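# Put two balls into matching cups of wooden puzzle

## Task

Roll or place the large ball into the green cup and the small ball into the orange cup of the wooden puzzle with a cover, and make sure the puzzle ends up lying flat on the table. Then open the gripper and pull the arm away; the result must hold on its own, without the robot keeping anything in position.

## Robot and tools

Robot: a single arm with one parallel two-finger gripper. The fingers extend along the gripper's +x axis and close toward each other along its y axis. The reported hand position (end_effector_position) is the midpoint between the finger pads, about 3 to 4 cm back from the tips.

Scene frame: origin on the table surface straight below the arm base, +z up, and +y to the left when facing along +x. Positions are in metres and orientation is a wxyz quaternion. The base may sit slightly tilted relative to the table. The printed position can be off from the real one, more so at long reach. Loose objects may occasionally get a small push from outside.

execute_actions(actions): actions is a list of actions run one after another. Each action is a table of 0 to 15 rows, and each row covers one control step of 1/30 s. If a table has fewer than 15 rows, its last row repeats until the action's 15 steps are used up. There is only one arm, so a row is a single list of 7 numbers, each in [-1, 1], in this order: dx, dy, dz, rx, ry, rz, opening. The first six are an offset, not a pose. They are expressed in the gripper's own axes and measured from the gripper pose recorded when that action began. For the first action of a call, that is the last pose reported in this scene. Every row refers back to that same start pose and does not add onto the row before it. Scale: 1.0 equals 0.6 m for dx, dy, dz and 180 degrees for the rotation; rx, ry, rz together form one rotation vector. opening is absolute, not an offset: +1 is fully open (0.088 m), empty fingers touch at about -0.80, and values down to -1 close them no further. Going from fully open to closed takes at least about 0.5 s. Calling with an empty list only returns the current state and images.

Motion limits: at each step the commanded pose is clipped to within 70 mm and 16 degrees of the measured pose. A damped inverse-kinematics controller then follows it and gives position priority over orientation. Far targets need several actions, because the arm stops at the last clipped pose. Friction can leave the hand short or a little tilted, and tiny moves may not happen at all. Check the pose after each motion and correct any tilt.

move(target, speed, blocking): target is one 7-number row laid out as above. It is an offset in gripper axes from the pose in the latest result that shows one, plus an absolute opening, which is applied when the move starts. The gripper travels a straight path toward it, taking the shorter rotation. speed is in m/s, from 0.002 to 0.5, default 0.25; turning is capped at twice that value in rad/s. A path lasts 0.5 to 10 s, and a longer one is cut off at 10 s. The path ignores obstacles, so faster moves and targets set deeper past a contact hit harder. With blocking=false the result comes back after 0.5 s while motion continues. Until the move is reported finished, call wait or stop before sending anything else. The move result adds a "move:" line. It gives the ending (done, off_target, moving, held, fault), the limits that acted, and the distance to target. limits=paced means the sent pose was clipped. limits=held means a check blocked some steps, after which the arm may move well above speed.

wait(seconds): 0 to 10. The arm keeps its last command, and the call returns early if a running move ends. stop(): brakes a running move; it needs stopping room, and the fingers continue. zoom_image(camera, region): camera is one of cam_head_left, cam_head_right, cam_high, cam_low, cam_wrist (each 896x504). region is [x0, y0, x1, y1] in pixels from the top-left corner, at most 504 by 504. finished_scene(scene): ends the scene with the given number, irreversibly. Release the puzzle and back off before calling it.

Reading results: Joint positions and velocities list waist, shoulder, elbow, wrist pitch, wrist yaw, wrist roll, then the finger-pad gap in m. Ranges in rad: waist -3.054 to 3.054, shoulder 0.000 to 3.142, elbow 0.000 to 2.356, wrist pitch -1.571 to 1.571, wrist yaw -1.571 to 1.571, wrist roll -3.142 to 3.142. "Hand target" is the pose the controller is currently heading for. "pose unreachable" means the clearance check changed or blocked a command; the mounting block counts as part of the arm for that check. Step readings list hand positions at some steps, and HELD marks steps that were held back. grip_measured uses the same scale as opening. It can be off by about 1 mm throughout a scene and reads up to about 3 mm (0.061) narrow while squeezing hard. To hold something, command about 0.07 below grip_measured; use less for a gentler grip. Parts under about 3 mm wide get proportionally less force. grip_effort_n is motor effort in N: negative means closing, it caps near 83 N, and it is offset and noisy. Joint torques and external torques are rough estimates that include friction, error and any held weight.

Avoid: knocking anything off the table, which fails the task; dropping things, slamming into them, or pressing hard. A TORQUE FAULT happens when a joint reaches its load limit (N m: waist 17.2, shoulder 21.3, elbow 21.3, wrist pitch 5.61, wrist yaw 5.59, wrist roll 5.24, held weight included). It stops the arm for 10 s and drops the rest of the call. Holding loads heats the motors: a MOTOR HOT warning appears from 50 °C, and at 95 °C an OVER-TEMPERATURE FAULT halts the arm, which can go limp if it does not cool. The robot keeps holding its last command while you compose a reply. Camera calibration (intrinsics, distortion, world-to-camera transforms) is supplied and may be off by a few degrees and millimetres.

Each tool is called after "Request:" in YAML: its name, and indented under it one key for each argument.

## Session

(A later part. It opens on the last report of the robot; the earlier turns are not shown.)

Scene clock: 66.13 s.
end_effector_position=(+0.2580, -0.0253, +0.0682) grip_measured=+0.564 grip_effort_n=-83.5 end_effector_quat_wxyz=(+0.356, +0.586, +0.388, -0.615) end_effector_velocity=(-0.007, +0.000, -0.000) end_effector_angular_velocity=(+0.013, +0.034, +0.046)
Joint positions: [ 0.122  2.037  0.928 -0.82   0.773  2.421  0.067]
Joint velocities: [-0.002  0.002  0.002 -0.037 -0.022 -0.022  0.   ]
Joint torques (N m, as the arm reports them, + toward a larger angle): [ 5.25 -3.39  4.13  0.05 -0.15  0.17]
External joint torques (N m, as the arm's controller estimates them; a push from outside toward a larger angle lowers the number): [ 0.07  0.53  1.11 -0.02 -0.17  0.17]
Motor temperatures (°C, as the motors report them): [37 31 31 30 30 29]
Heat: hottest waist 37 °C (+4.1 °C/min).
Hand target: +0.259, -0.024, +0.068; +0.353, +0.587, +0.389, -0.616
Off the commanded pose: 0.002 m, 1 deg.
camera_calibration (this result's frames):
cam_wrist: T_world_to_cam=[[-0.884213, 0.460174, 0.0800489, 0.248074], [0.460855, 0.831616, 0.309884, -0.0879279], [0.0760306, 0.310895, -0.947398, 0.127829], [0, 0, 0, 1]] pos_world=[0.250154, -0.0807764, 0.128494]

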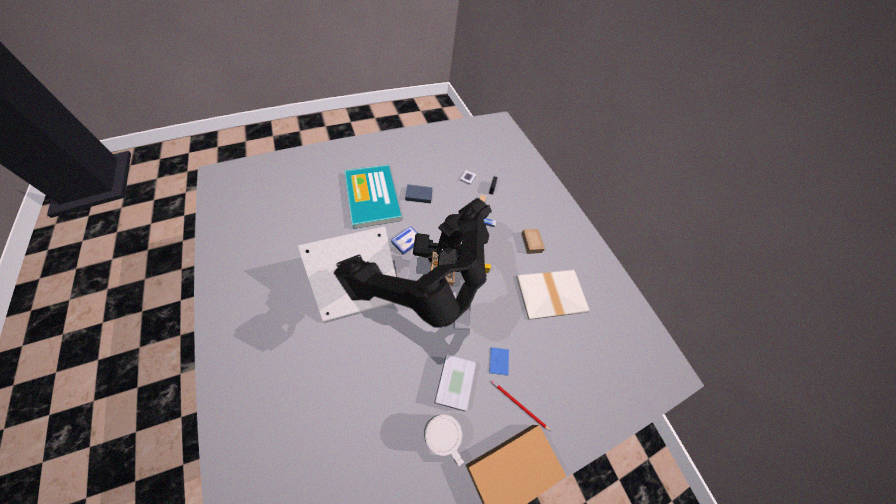

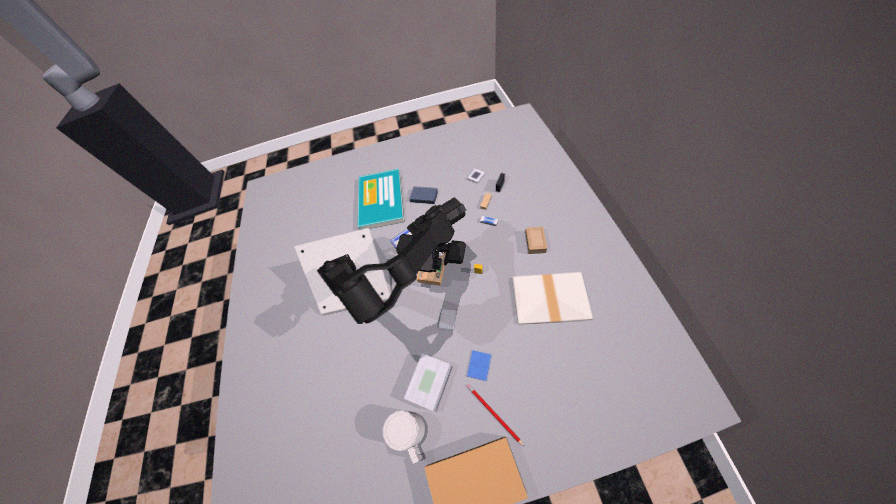

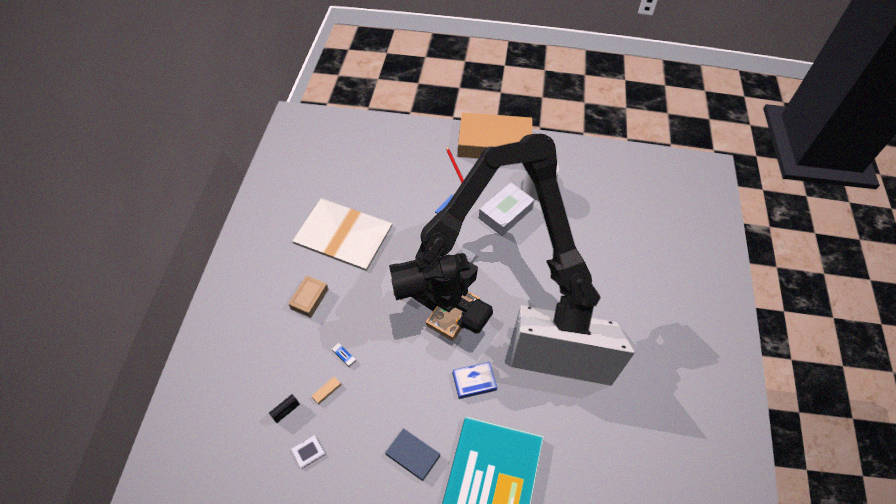

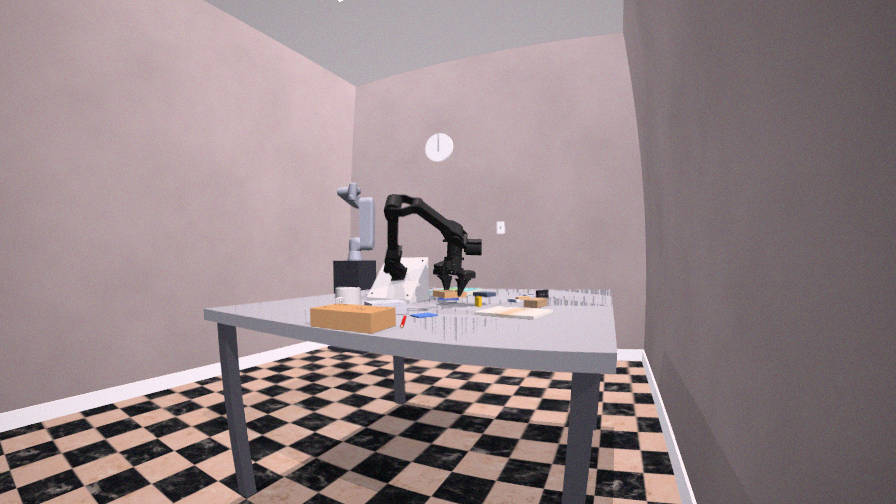

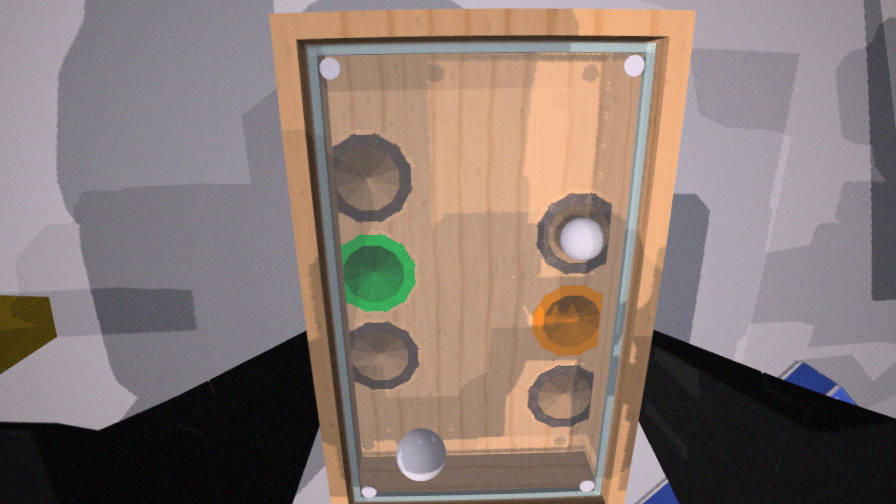

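Request:
execute_actions:
  actions:
    - [[0,0,0,0,0.03494,0,0.5],[0,0,0,0,0.03494,0,0.5],[0,0,0,0,0.03494,0,0.5],[0,0,0,0,0.03494,0,0.5],[0,0,0,0,0.03494,0,0.5],[0,0,0,0,0.03494,0,0.5],[0,0,0,0,0.01022,0,0.5]]

Request:
execute_actions:
  actions: []

Scene clock: 69.13 s.
end_effector_position=(+0.2554, -0.0261, +0.0663) grip_measured=+0.564 grip_effort_n=-83.5 end_effector_quat_wxyz=(+0.346, +0.596, +0.398, -0.606) end_effector_velocity=(-0.001, -0.002, +0.001) end_effector_angular_velocity=(-0.033, +0.022, +0.021)
Joint positions: [ 0.104  2.     0.895 -0.777  0.745  2.376  0.067]
Joint velocities: [ 0.007  0.027  0.027 -0.051  0.022  0.022 -0.   ]
Joint torques (N m, as the arm reports them, + toward a larger angle): [ 5.89 -3.3   4.19  0.09  0.19  0.18]
External joint torques (N m, as the arm's controller estimates them; a push from outside toward a larger angle lowers the number): [ 0.83  0.63  1.1  -0.02  0.19  0.17]
Motor temperatures (°C, as the motors report them): [37 31 31 30 30 29]
Heat: hottest waist 37 °C (+4.1 °C/min).
Hand target: +0.258, -0.025, +0.068; +0.350, +0.596, +0.394, -0.606
Off the commanded pose: 0.003 m, 1 deg.
Step readings (end_effector_position):
0: (+0.2580, -0.0253, +0.0682)
1: (+0.2582, -0.0249, +0.0682)
2: (+0.2586, -0.0232, +0.0676)
4: (+0.2579, -0.0240, +0.0671)
8: (+0.2578, -0.0261, +0.0674)
15: end_effector_position above
camera_calibration (this result's frames):
cam_wrist: T_world_to_cam=[[-0.883812, 0.459098, 0.0900312, 0.245451], [0.460032, 0.817794, 0.34581, -0.0879299], [0.085134, 0.347048, -0.933975, 0.124241], [0, 0, 0, 1]] pos_world=[0.246806, -0.0838951, 0.124347]

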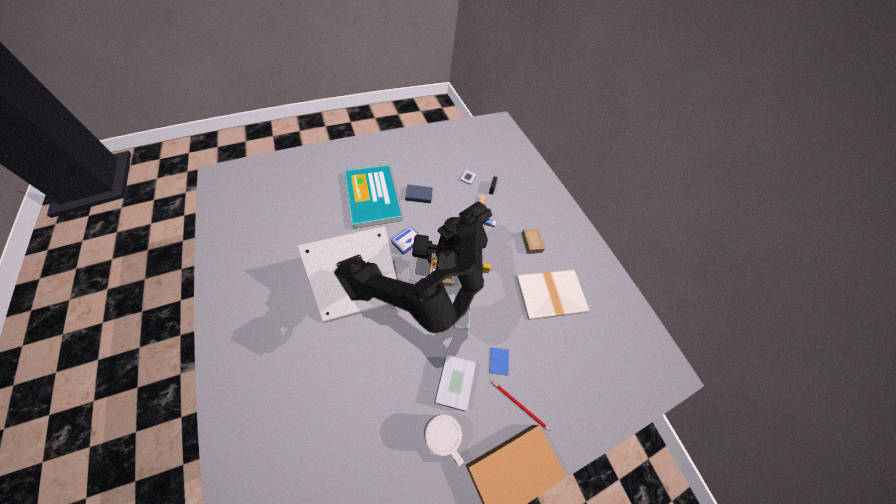

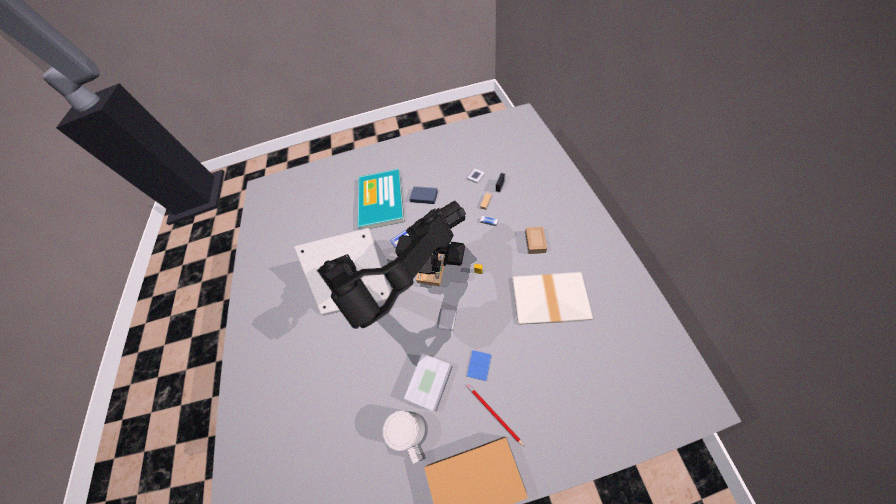

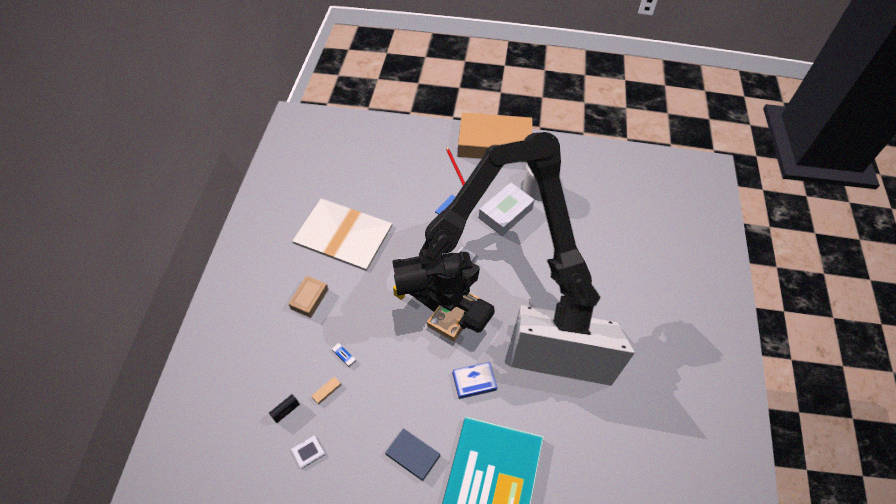

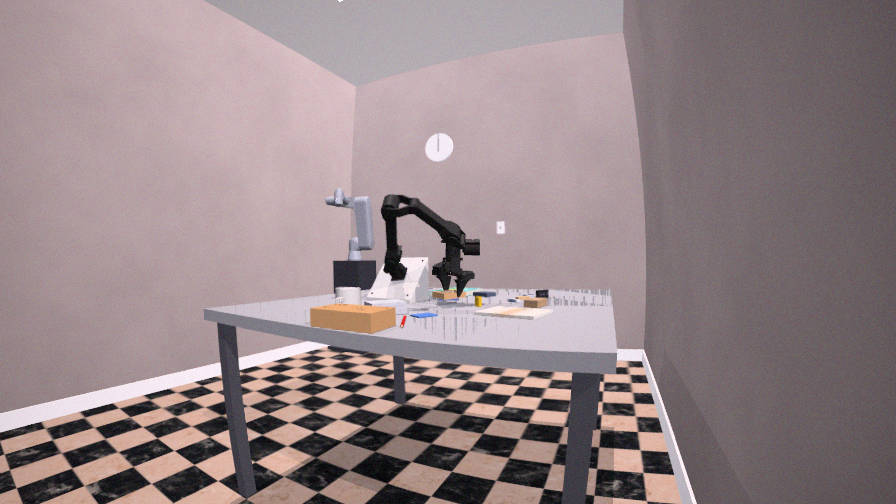

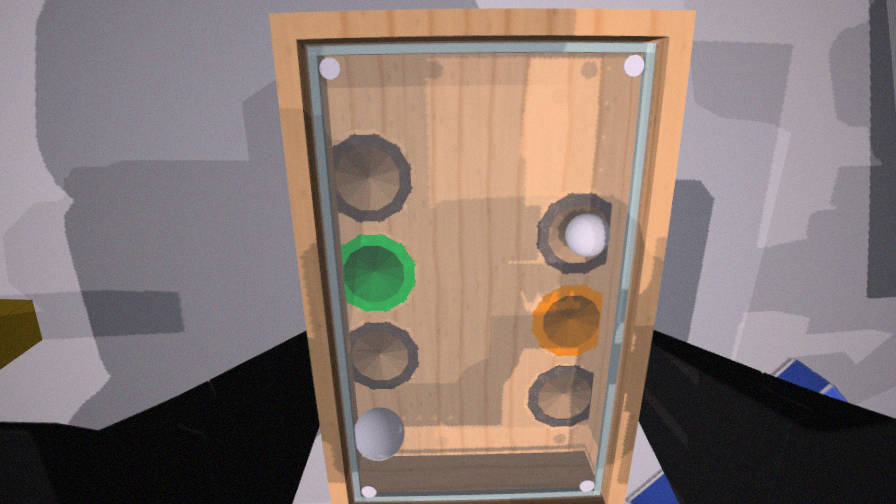

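Scene clock: 69.13 s.
end_effector_position=(+0.2554, -0.0261, +0.0663) grip_measured=+0.564 grip_effort_n=-83.5 end_effector_quat_wxyz=(+0.346, +0.596, +0.398, -0.606) end_effector_velocity=(-0.001, -0.002, +0.001) end_effector_angular_velocity=(-0.033, +0.022, +0.021)
Joint positions: [ 0.104  2.     0.895 -0.777  0.745  2.376  0.067]
Joint velocities: [ 0.007  0.027  0.027 -0.051  0.022  0.022 -0.   ]
Joint torques (N m, as the arm reports them, + toward a larger angle): [ 5.89 -3.3   4.19  0.09  0.19  0.18]
External joint torques (N m, as the arm's controller estimates them; a push from outside toward a larger angle lowers the number): [ 0.83  0.63  1.1  -0.02  0.19  0.17]
Motor temperatures (°C, as the motors report them): [37 31 31 30 30 29]
Heat: hottest waist 37 °C (+4.1 °C/min).
Hand target: +0.258, -0.025, +0.068; +0.350, +0.596, +0.394, -0.606
Off the commanded pose: 0.003 m, 1 deg.
camera_calibration (this result's frames):
cam_wrist: T_world_to_cam=[[-0.883812, 0.459098, 0.0900312, 0.245451], [0.460032, 0.817794, 0.34581, -0.0879299], [0.085134, 0.347048, -0.933975, 0.124241], [0, 0, 0, 1]] pos_world=[0.246806, -0.0838951, 0.124347]

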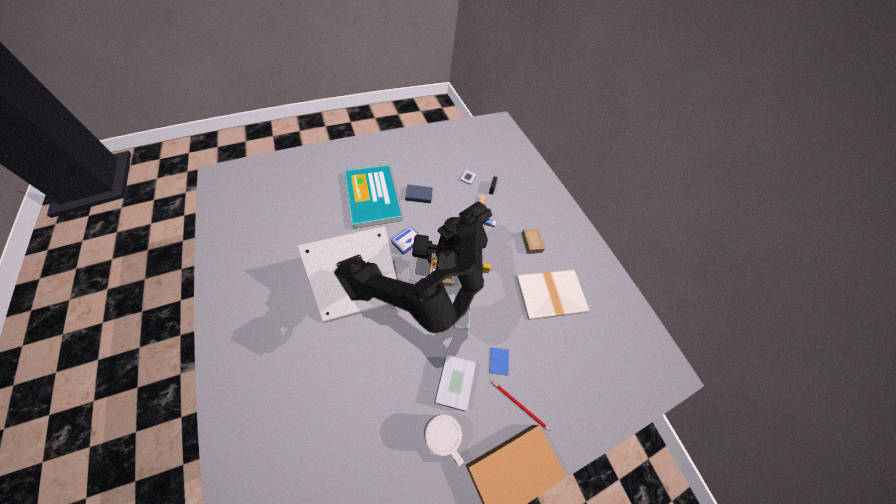

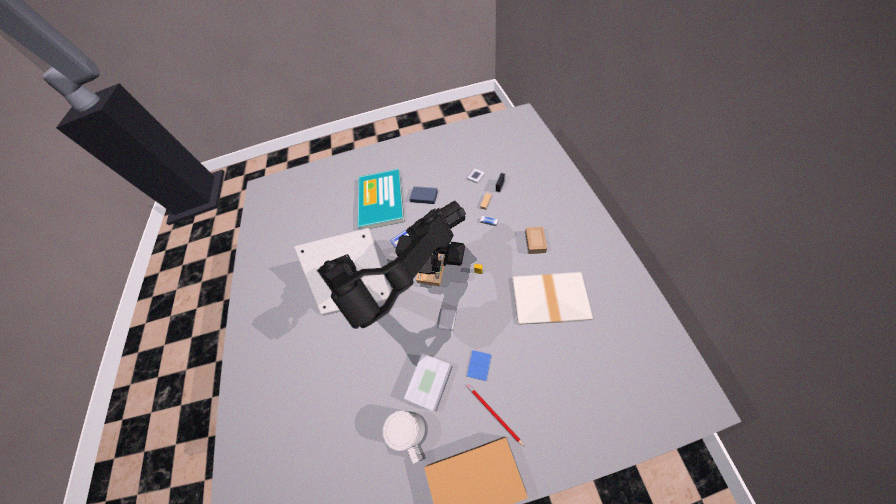

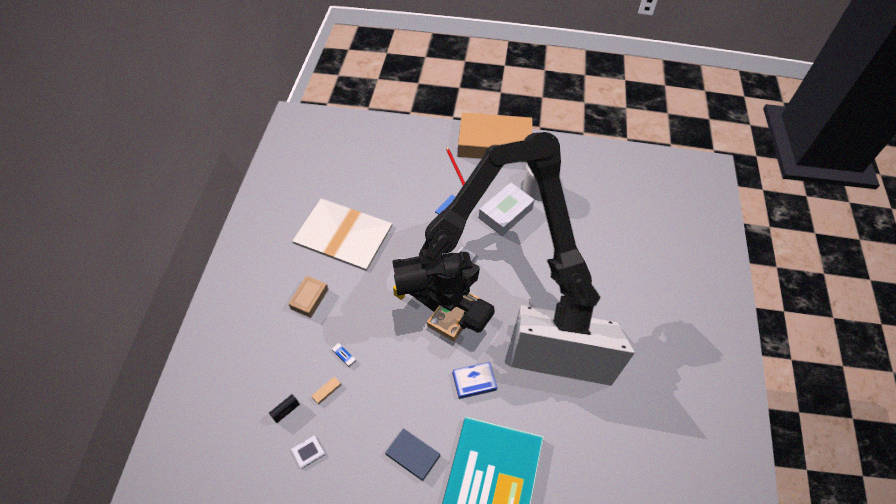

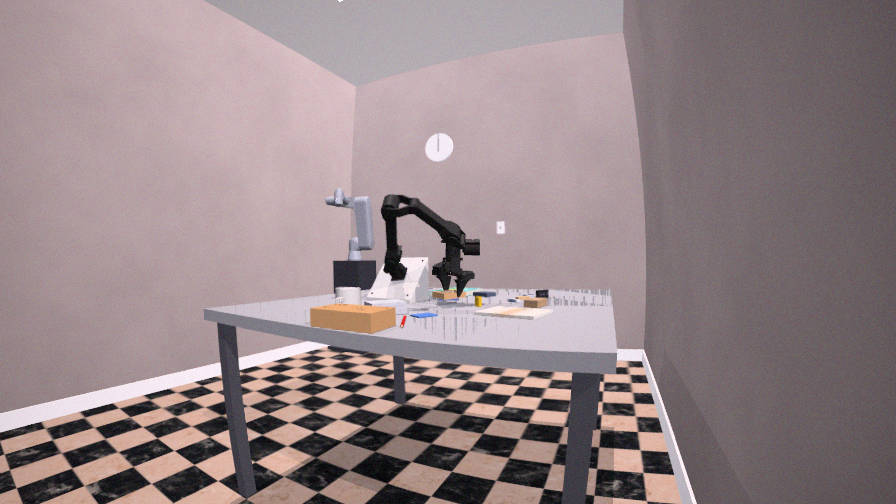

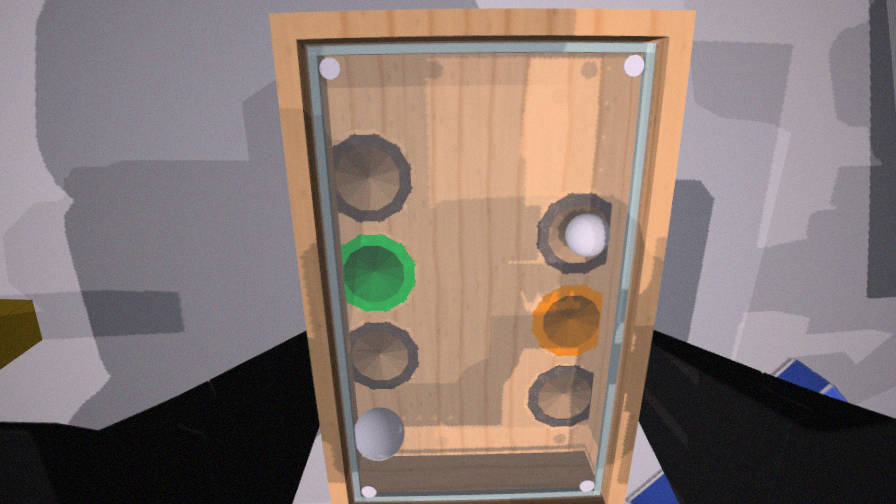

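Request:
wait:
  seconds: 0.2

Scene clock: 69.40 s.
end_effector_position=(+0.2557, -0.0265, +0.0666) grip_measured=+0.564 grip_effort_n=-83.5 end_effector_quat_wxyz=(+0.347, +0.595, +0.397, -0.607) end_effector_velocity=(-0.002, +0.002, +0.001) end_effector_angular_velocity=(+0.004, +0.005, +0.021)
Joint positions: [ 0.105  2.003  0.898 -0.783  0.749  2.381  0.067]
Joint velocities: [ 0.007  0.002 -0.002 -0.007 -0.007 -0.007 -0.   ]
Joint torques (N m, as the arm reports them, + toward a larger angle): [ 5.91 -3.33  4.11  0.09  0.22  0.18]
External joint torques (N m, as the arm's controller estimates them; a push from outside toward a larger angle lowers the number): [ 0.79  0.56  1.02 -0.03  0.22  0.17]
Motor temperatures (°C, as the motors report them): [37 31 31 30 30 29]
Heat: hottest waist 37 °C (+4.0 °C/min).
Hand target: +0.258, -0.025, +0.068; +0.350, +0.596, +0.394, -0.606
Off the commanded pose: 0.003 m, 0 deg.
wait: 0.20 s; at rest by 0.10 s
camera_calibration (this result's frames):
cam_wrist: T_world_to_cam=[[-0.883353, 0.460171, 0.0890527, 0.245841], [0.461075, 0.81899, 0.341564, -0.0878583], [0.0842443, 0.342781, -0.93563, 0.124762], [0, 0, 0, 1]] pos_world=[0.247163, -0.0839397, 0.124847]

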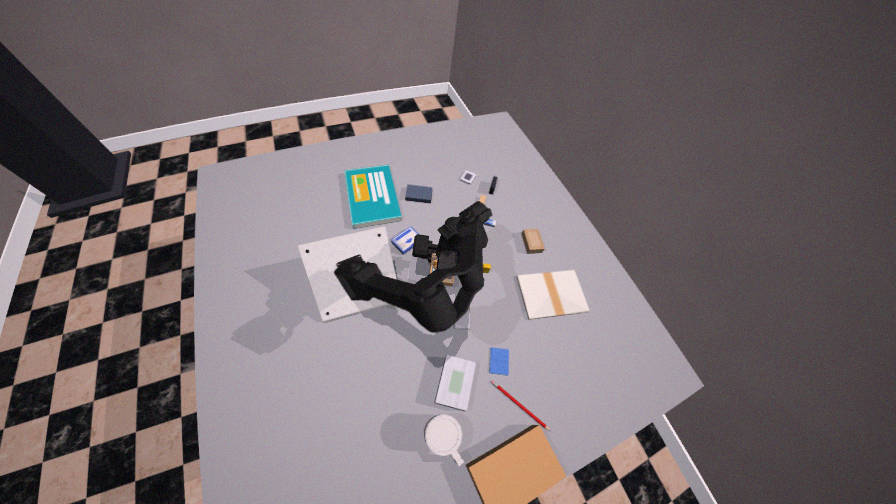

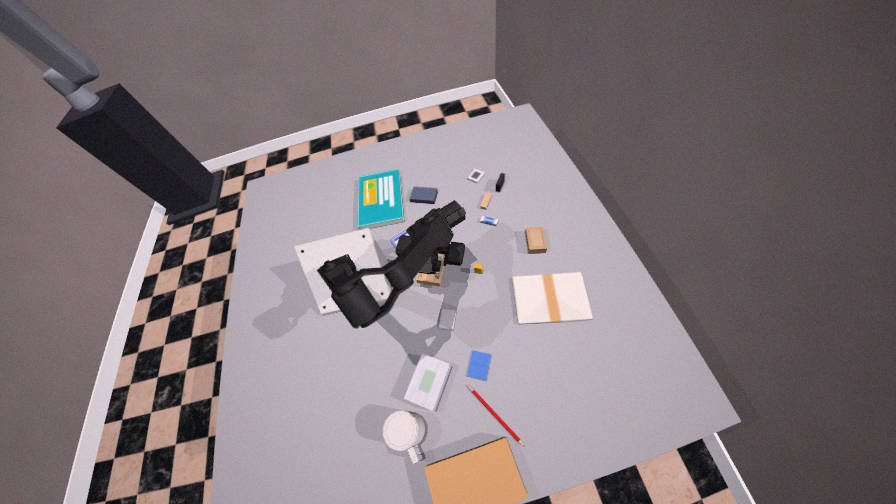

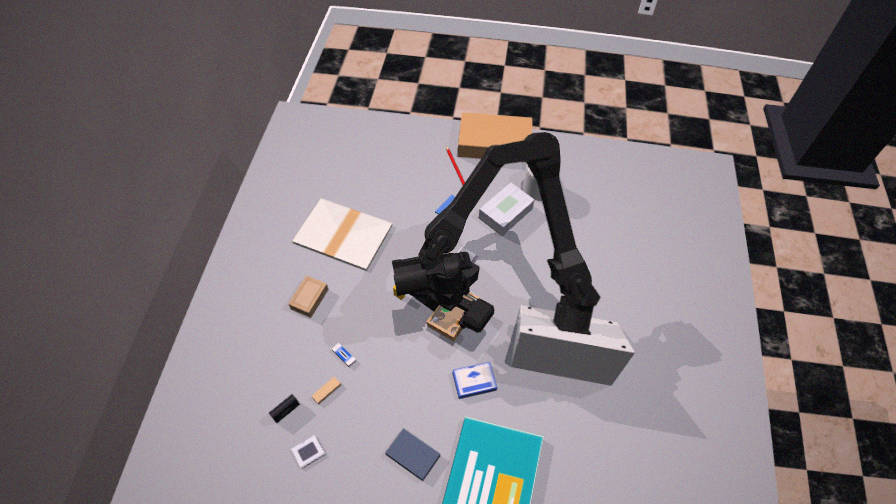

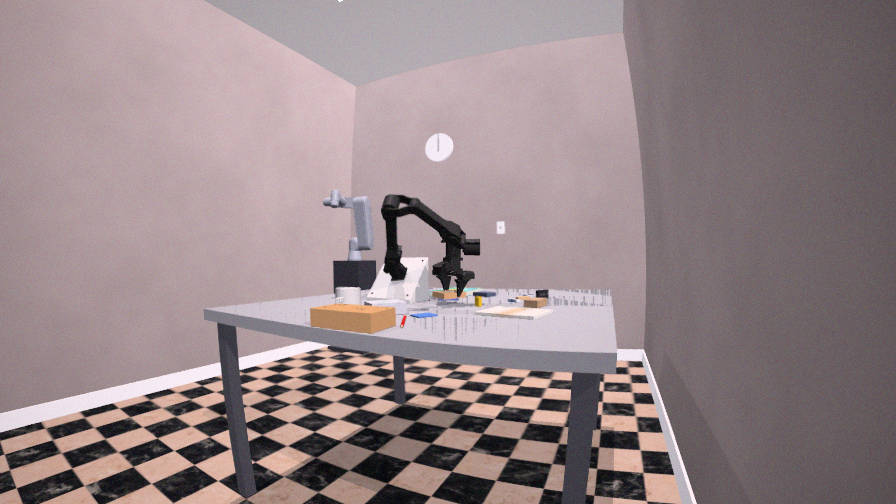

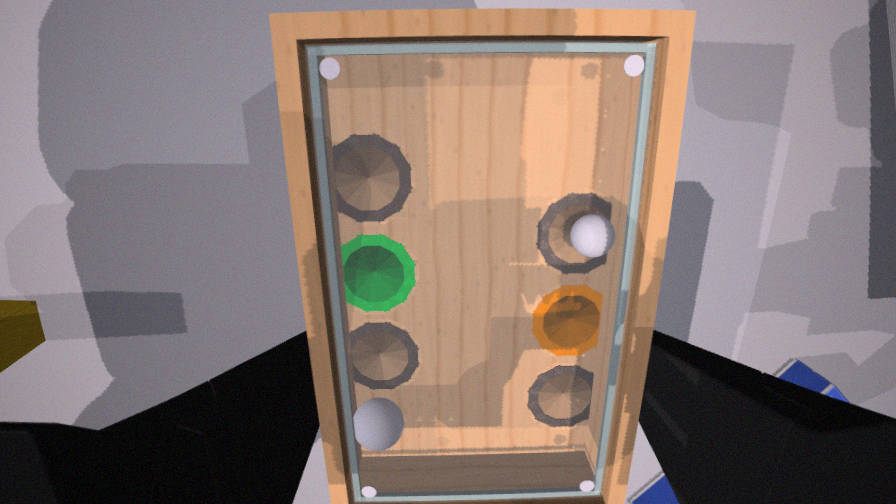

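Request:
execute_actions:
  actions: []

Scene clock: 69.60 s.
end_effector_position=(+0.2557, -0.0264, +0.0665) grip_measured=+0.564 grip_effort_n=-83.5 end_effector_quat_wxyz=(+0.347, +0.595, +0.396, -0.607) end_effector_velocity=(-0.004, -0.001, -0.002) end_effector_angular_velocity=(-0.011, +0.011, +0.004)
Joint positions: [ 0.105  2.004  0.899 -0.783  0.749  2.382  0.067]
Joint velocities: [-0.002  0.002 -0.007 -0.007  0.007  0.007 -0.   ]
Joint torques (N m, as the arm reports them, + toward a larger angle): [ 5.91 -3.33  4.1   0.07  0.19  0.17]
External joint torques (N m, as the arm's controller estimates them; a push from outside toward a larger angle lowers the number): [ 0.83  0.51  1.04 -0.05  0.19  0.17]
Motor temperatures (°C, as the motors report them): [37 31 31 30 30 29]
Heat: hottest waist 37 °C (+4.0 °C/min).
Hand target: +0.258, -0.025, +0.068; +0.350, +0.596, +0.394, -0.606
Off the commanded pose: 0.003 m, 1 deg.
camera_calibration (this result's frames):
cam_wrist: T_world_to_cam=[[-0.883227, 0.460392, 0.089154, 0.245808], [0.461373, 0.819091, 0.340917, -0.087883], [0.0839304, 0.342241, -0.935856, 0.124763], [0, 0, 0, 1]] pos_world=[0.24718, -0.0838831, 0.124807]

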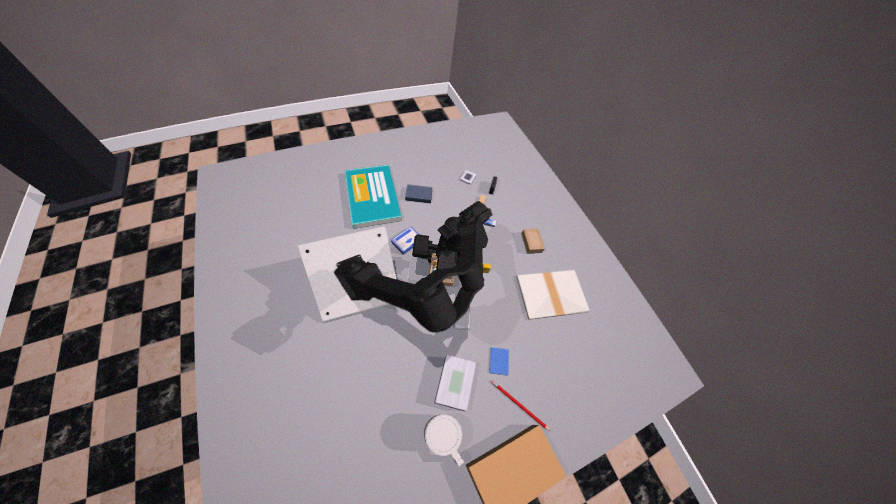

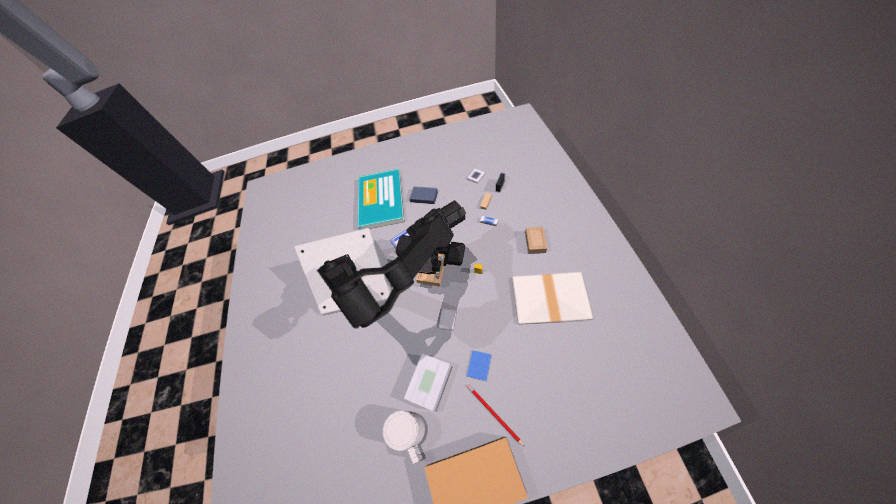

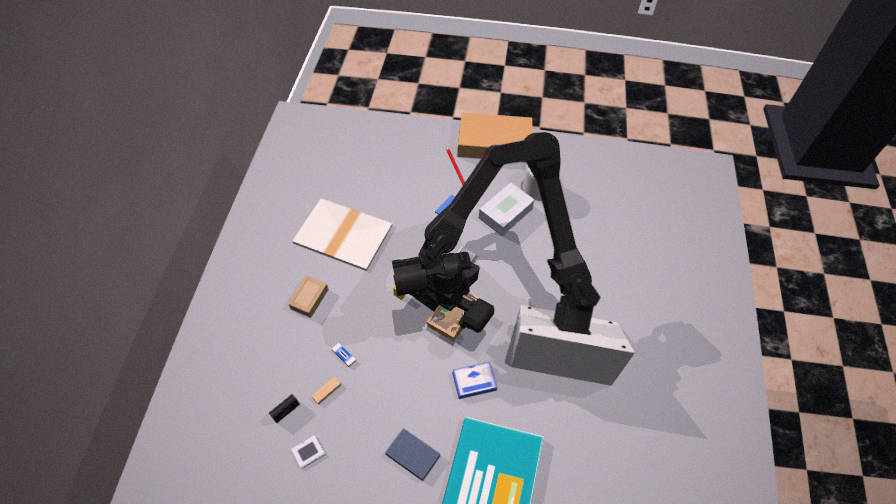

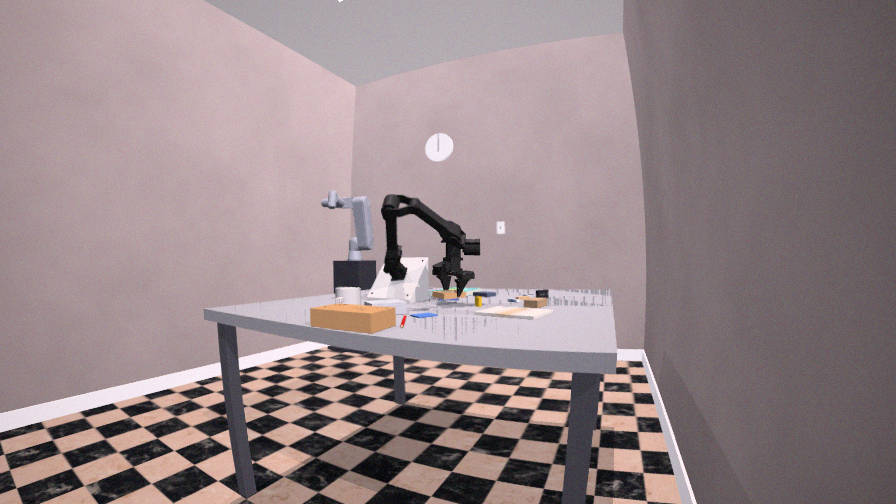

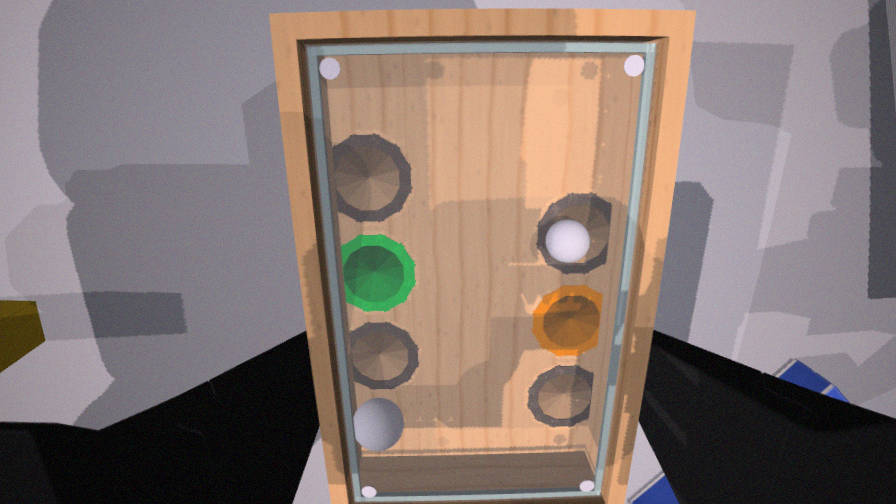

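Request:
execute_actions:
  actions: []

Scene clock: 70.40 s.
end_effector_position=(+0.2556, -0.0265, +0.0665) grip_measured=+0.564 grip_effort_n=-83.5 end_effector_quat_wxyz=(+0.347, +0.595, +0.397, -0.607) end_effector_velocity=(-0.004, +0.001, +0.000) end_effector_angular_velocity=(+0.020, +0.013, +0.025)
Joint positions: [ 0.105  2.004  0.899 -0.784  0.749  2.382  0.067]
Joint velocities: [-0.002 -0.007 -0.007 -0.007 -0.022 -0.022  0.   ]
Joint torques (N m, as the arm reports them, + toward a larger angle): [ 5.9  -3.31  4.13  0.08  0.2   0.18]
External joint torques (N m, as the arm's controller estimates them; a push from outside toward a larger angle lowers the number): [ 0.81  0.59  1.05 -0.04  0.19  0.18]
Motor temperatures (°C, as the motors report them): [37 31 31 30 30 29]
Heat: hottest waist 37 °C (+4.0 °C/min).
Hand target: +0.258, -0.025, +0.068; +0.350, +0.596, +0.394, -0.606
Off the commanded pose: 0.003 m, 1 deg.
camera_calibration (this result's frames):
cam_wrist: T_world_to_cam=[[-0.883333, 0.460155, 0.0893365, 0.245771], [0.461231, 0.819247, 0.340736, -0.0877827], [0.0836025, 0.342188, -0.935905, 0.124864], [0, 0, 0, 1]] pos_world=[0.247147, -0.0839039, 0.124815]

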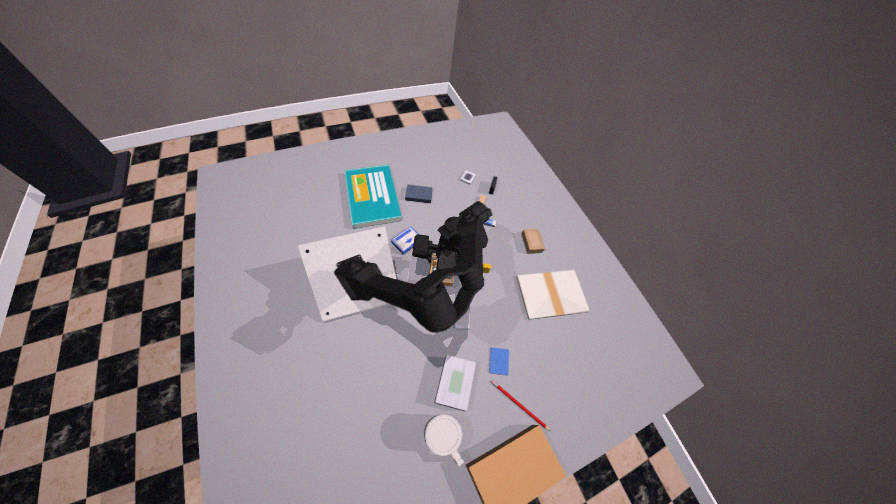

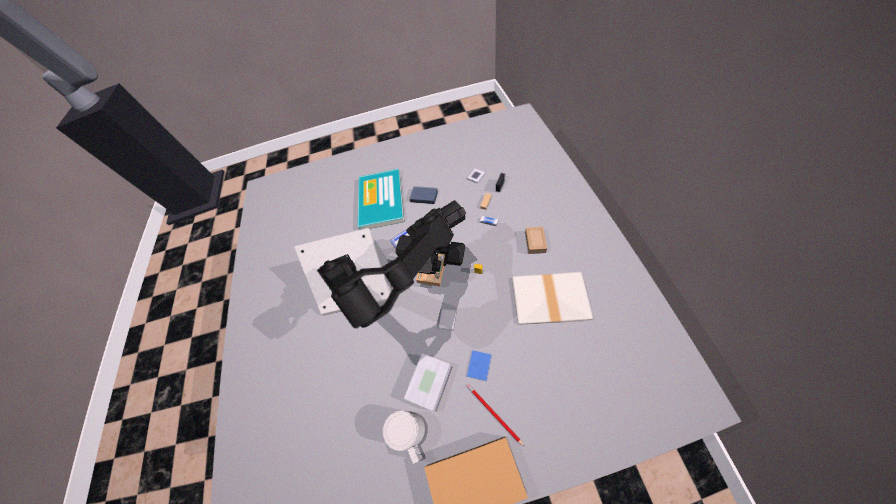

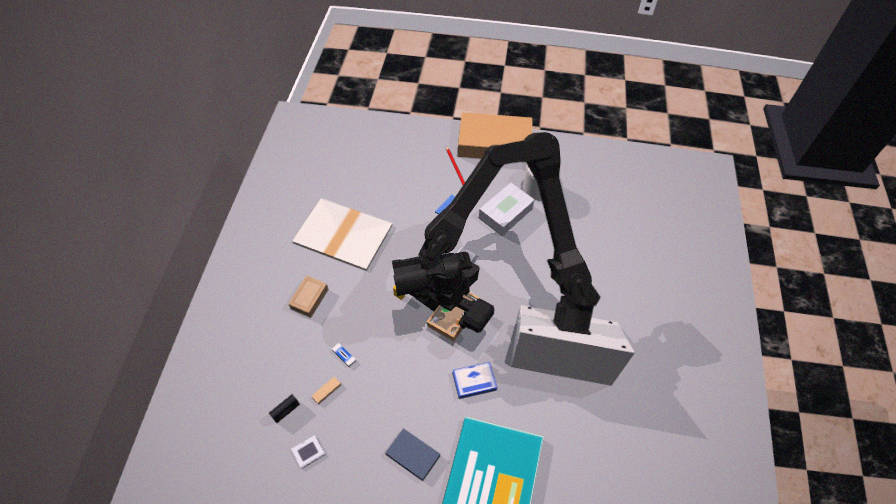

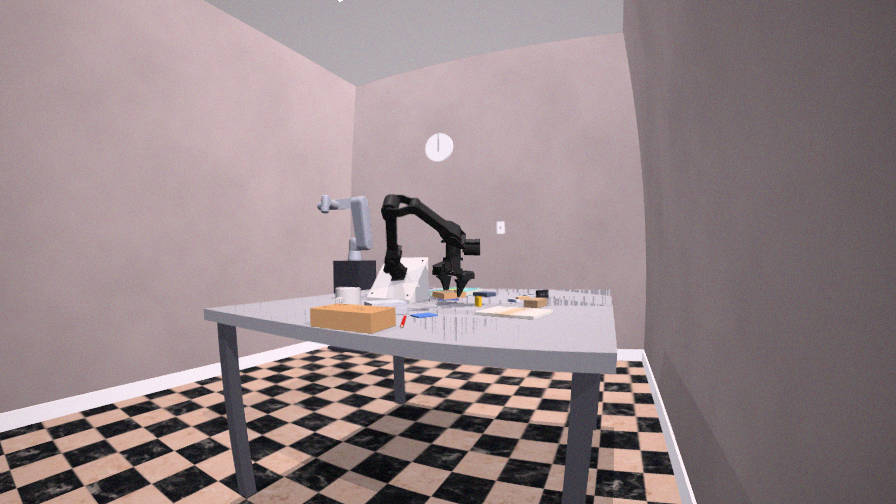

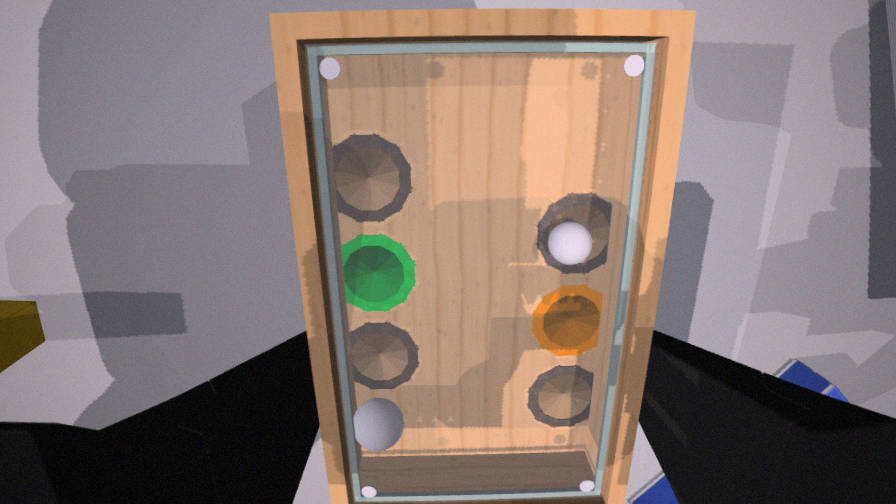

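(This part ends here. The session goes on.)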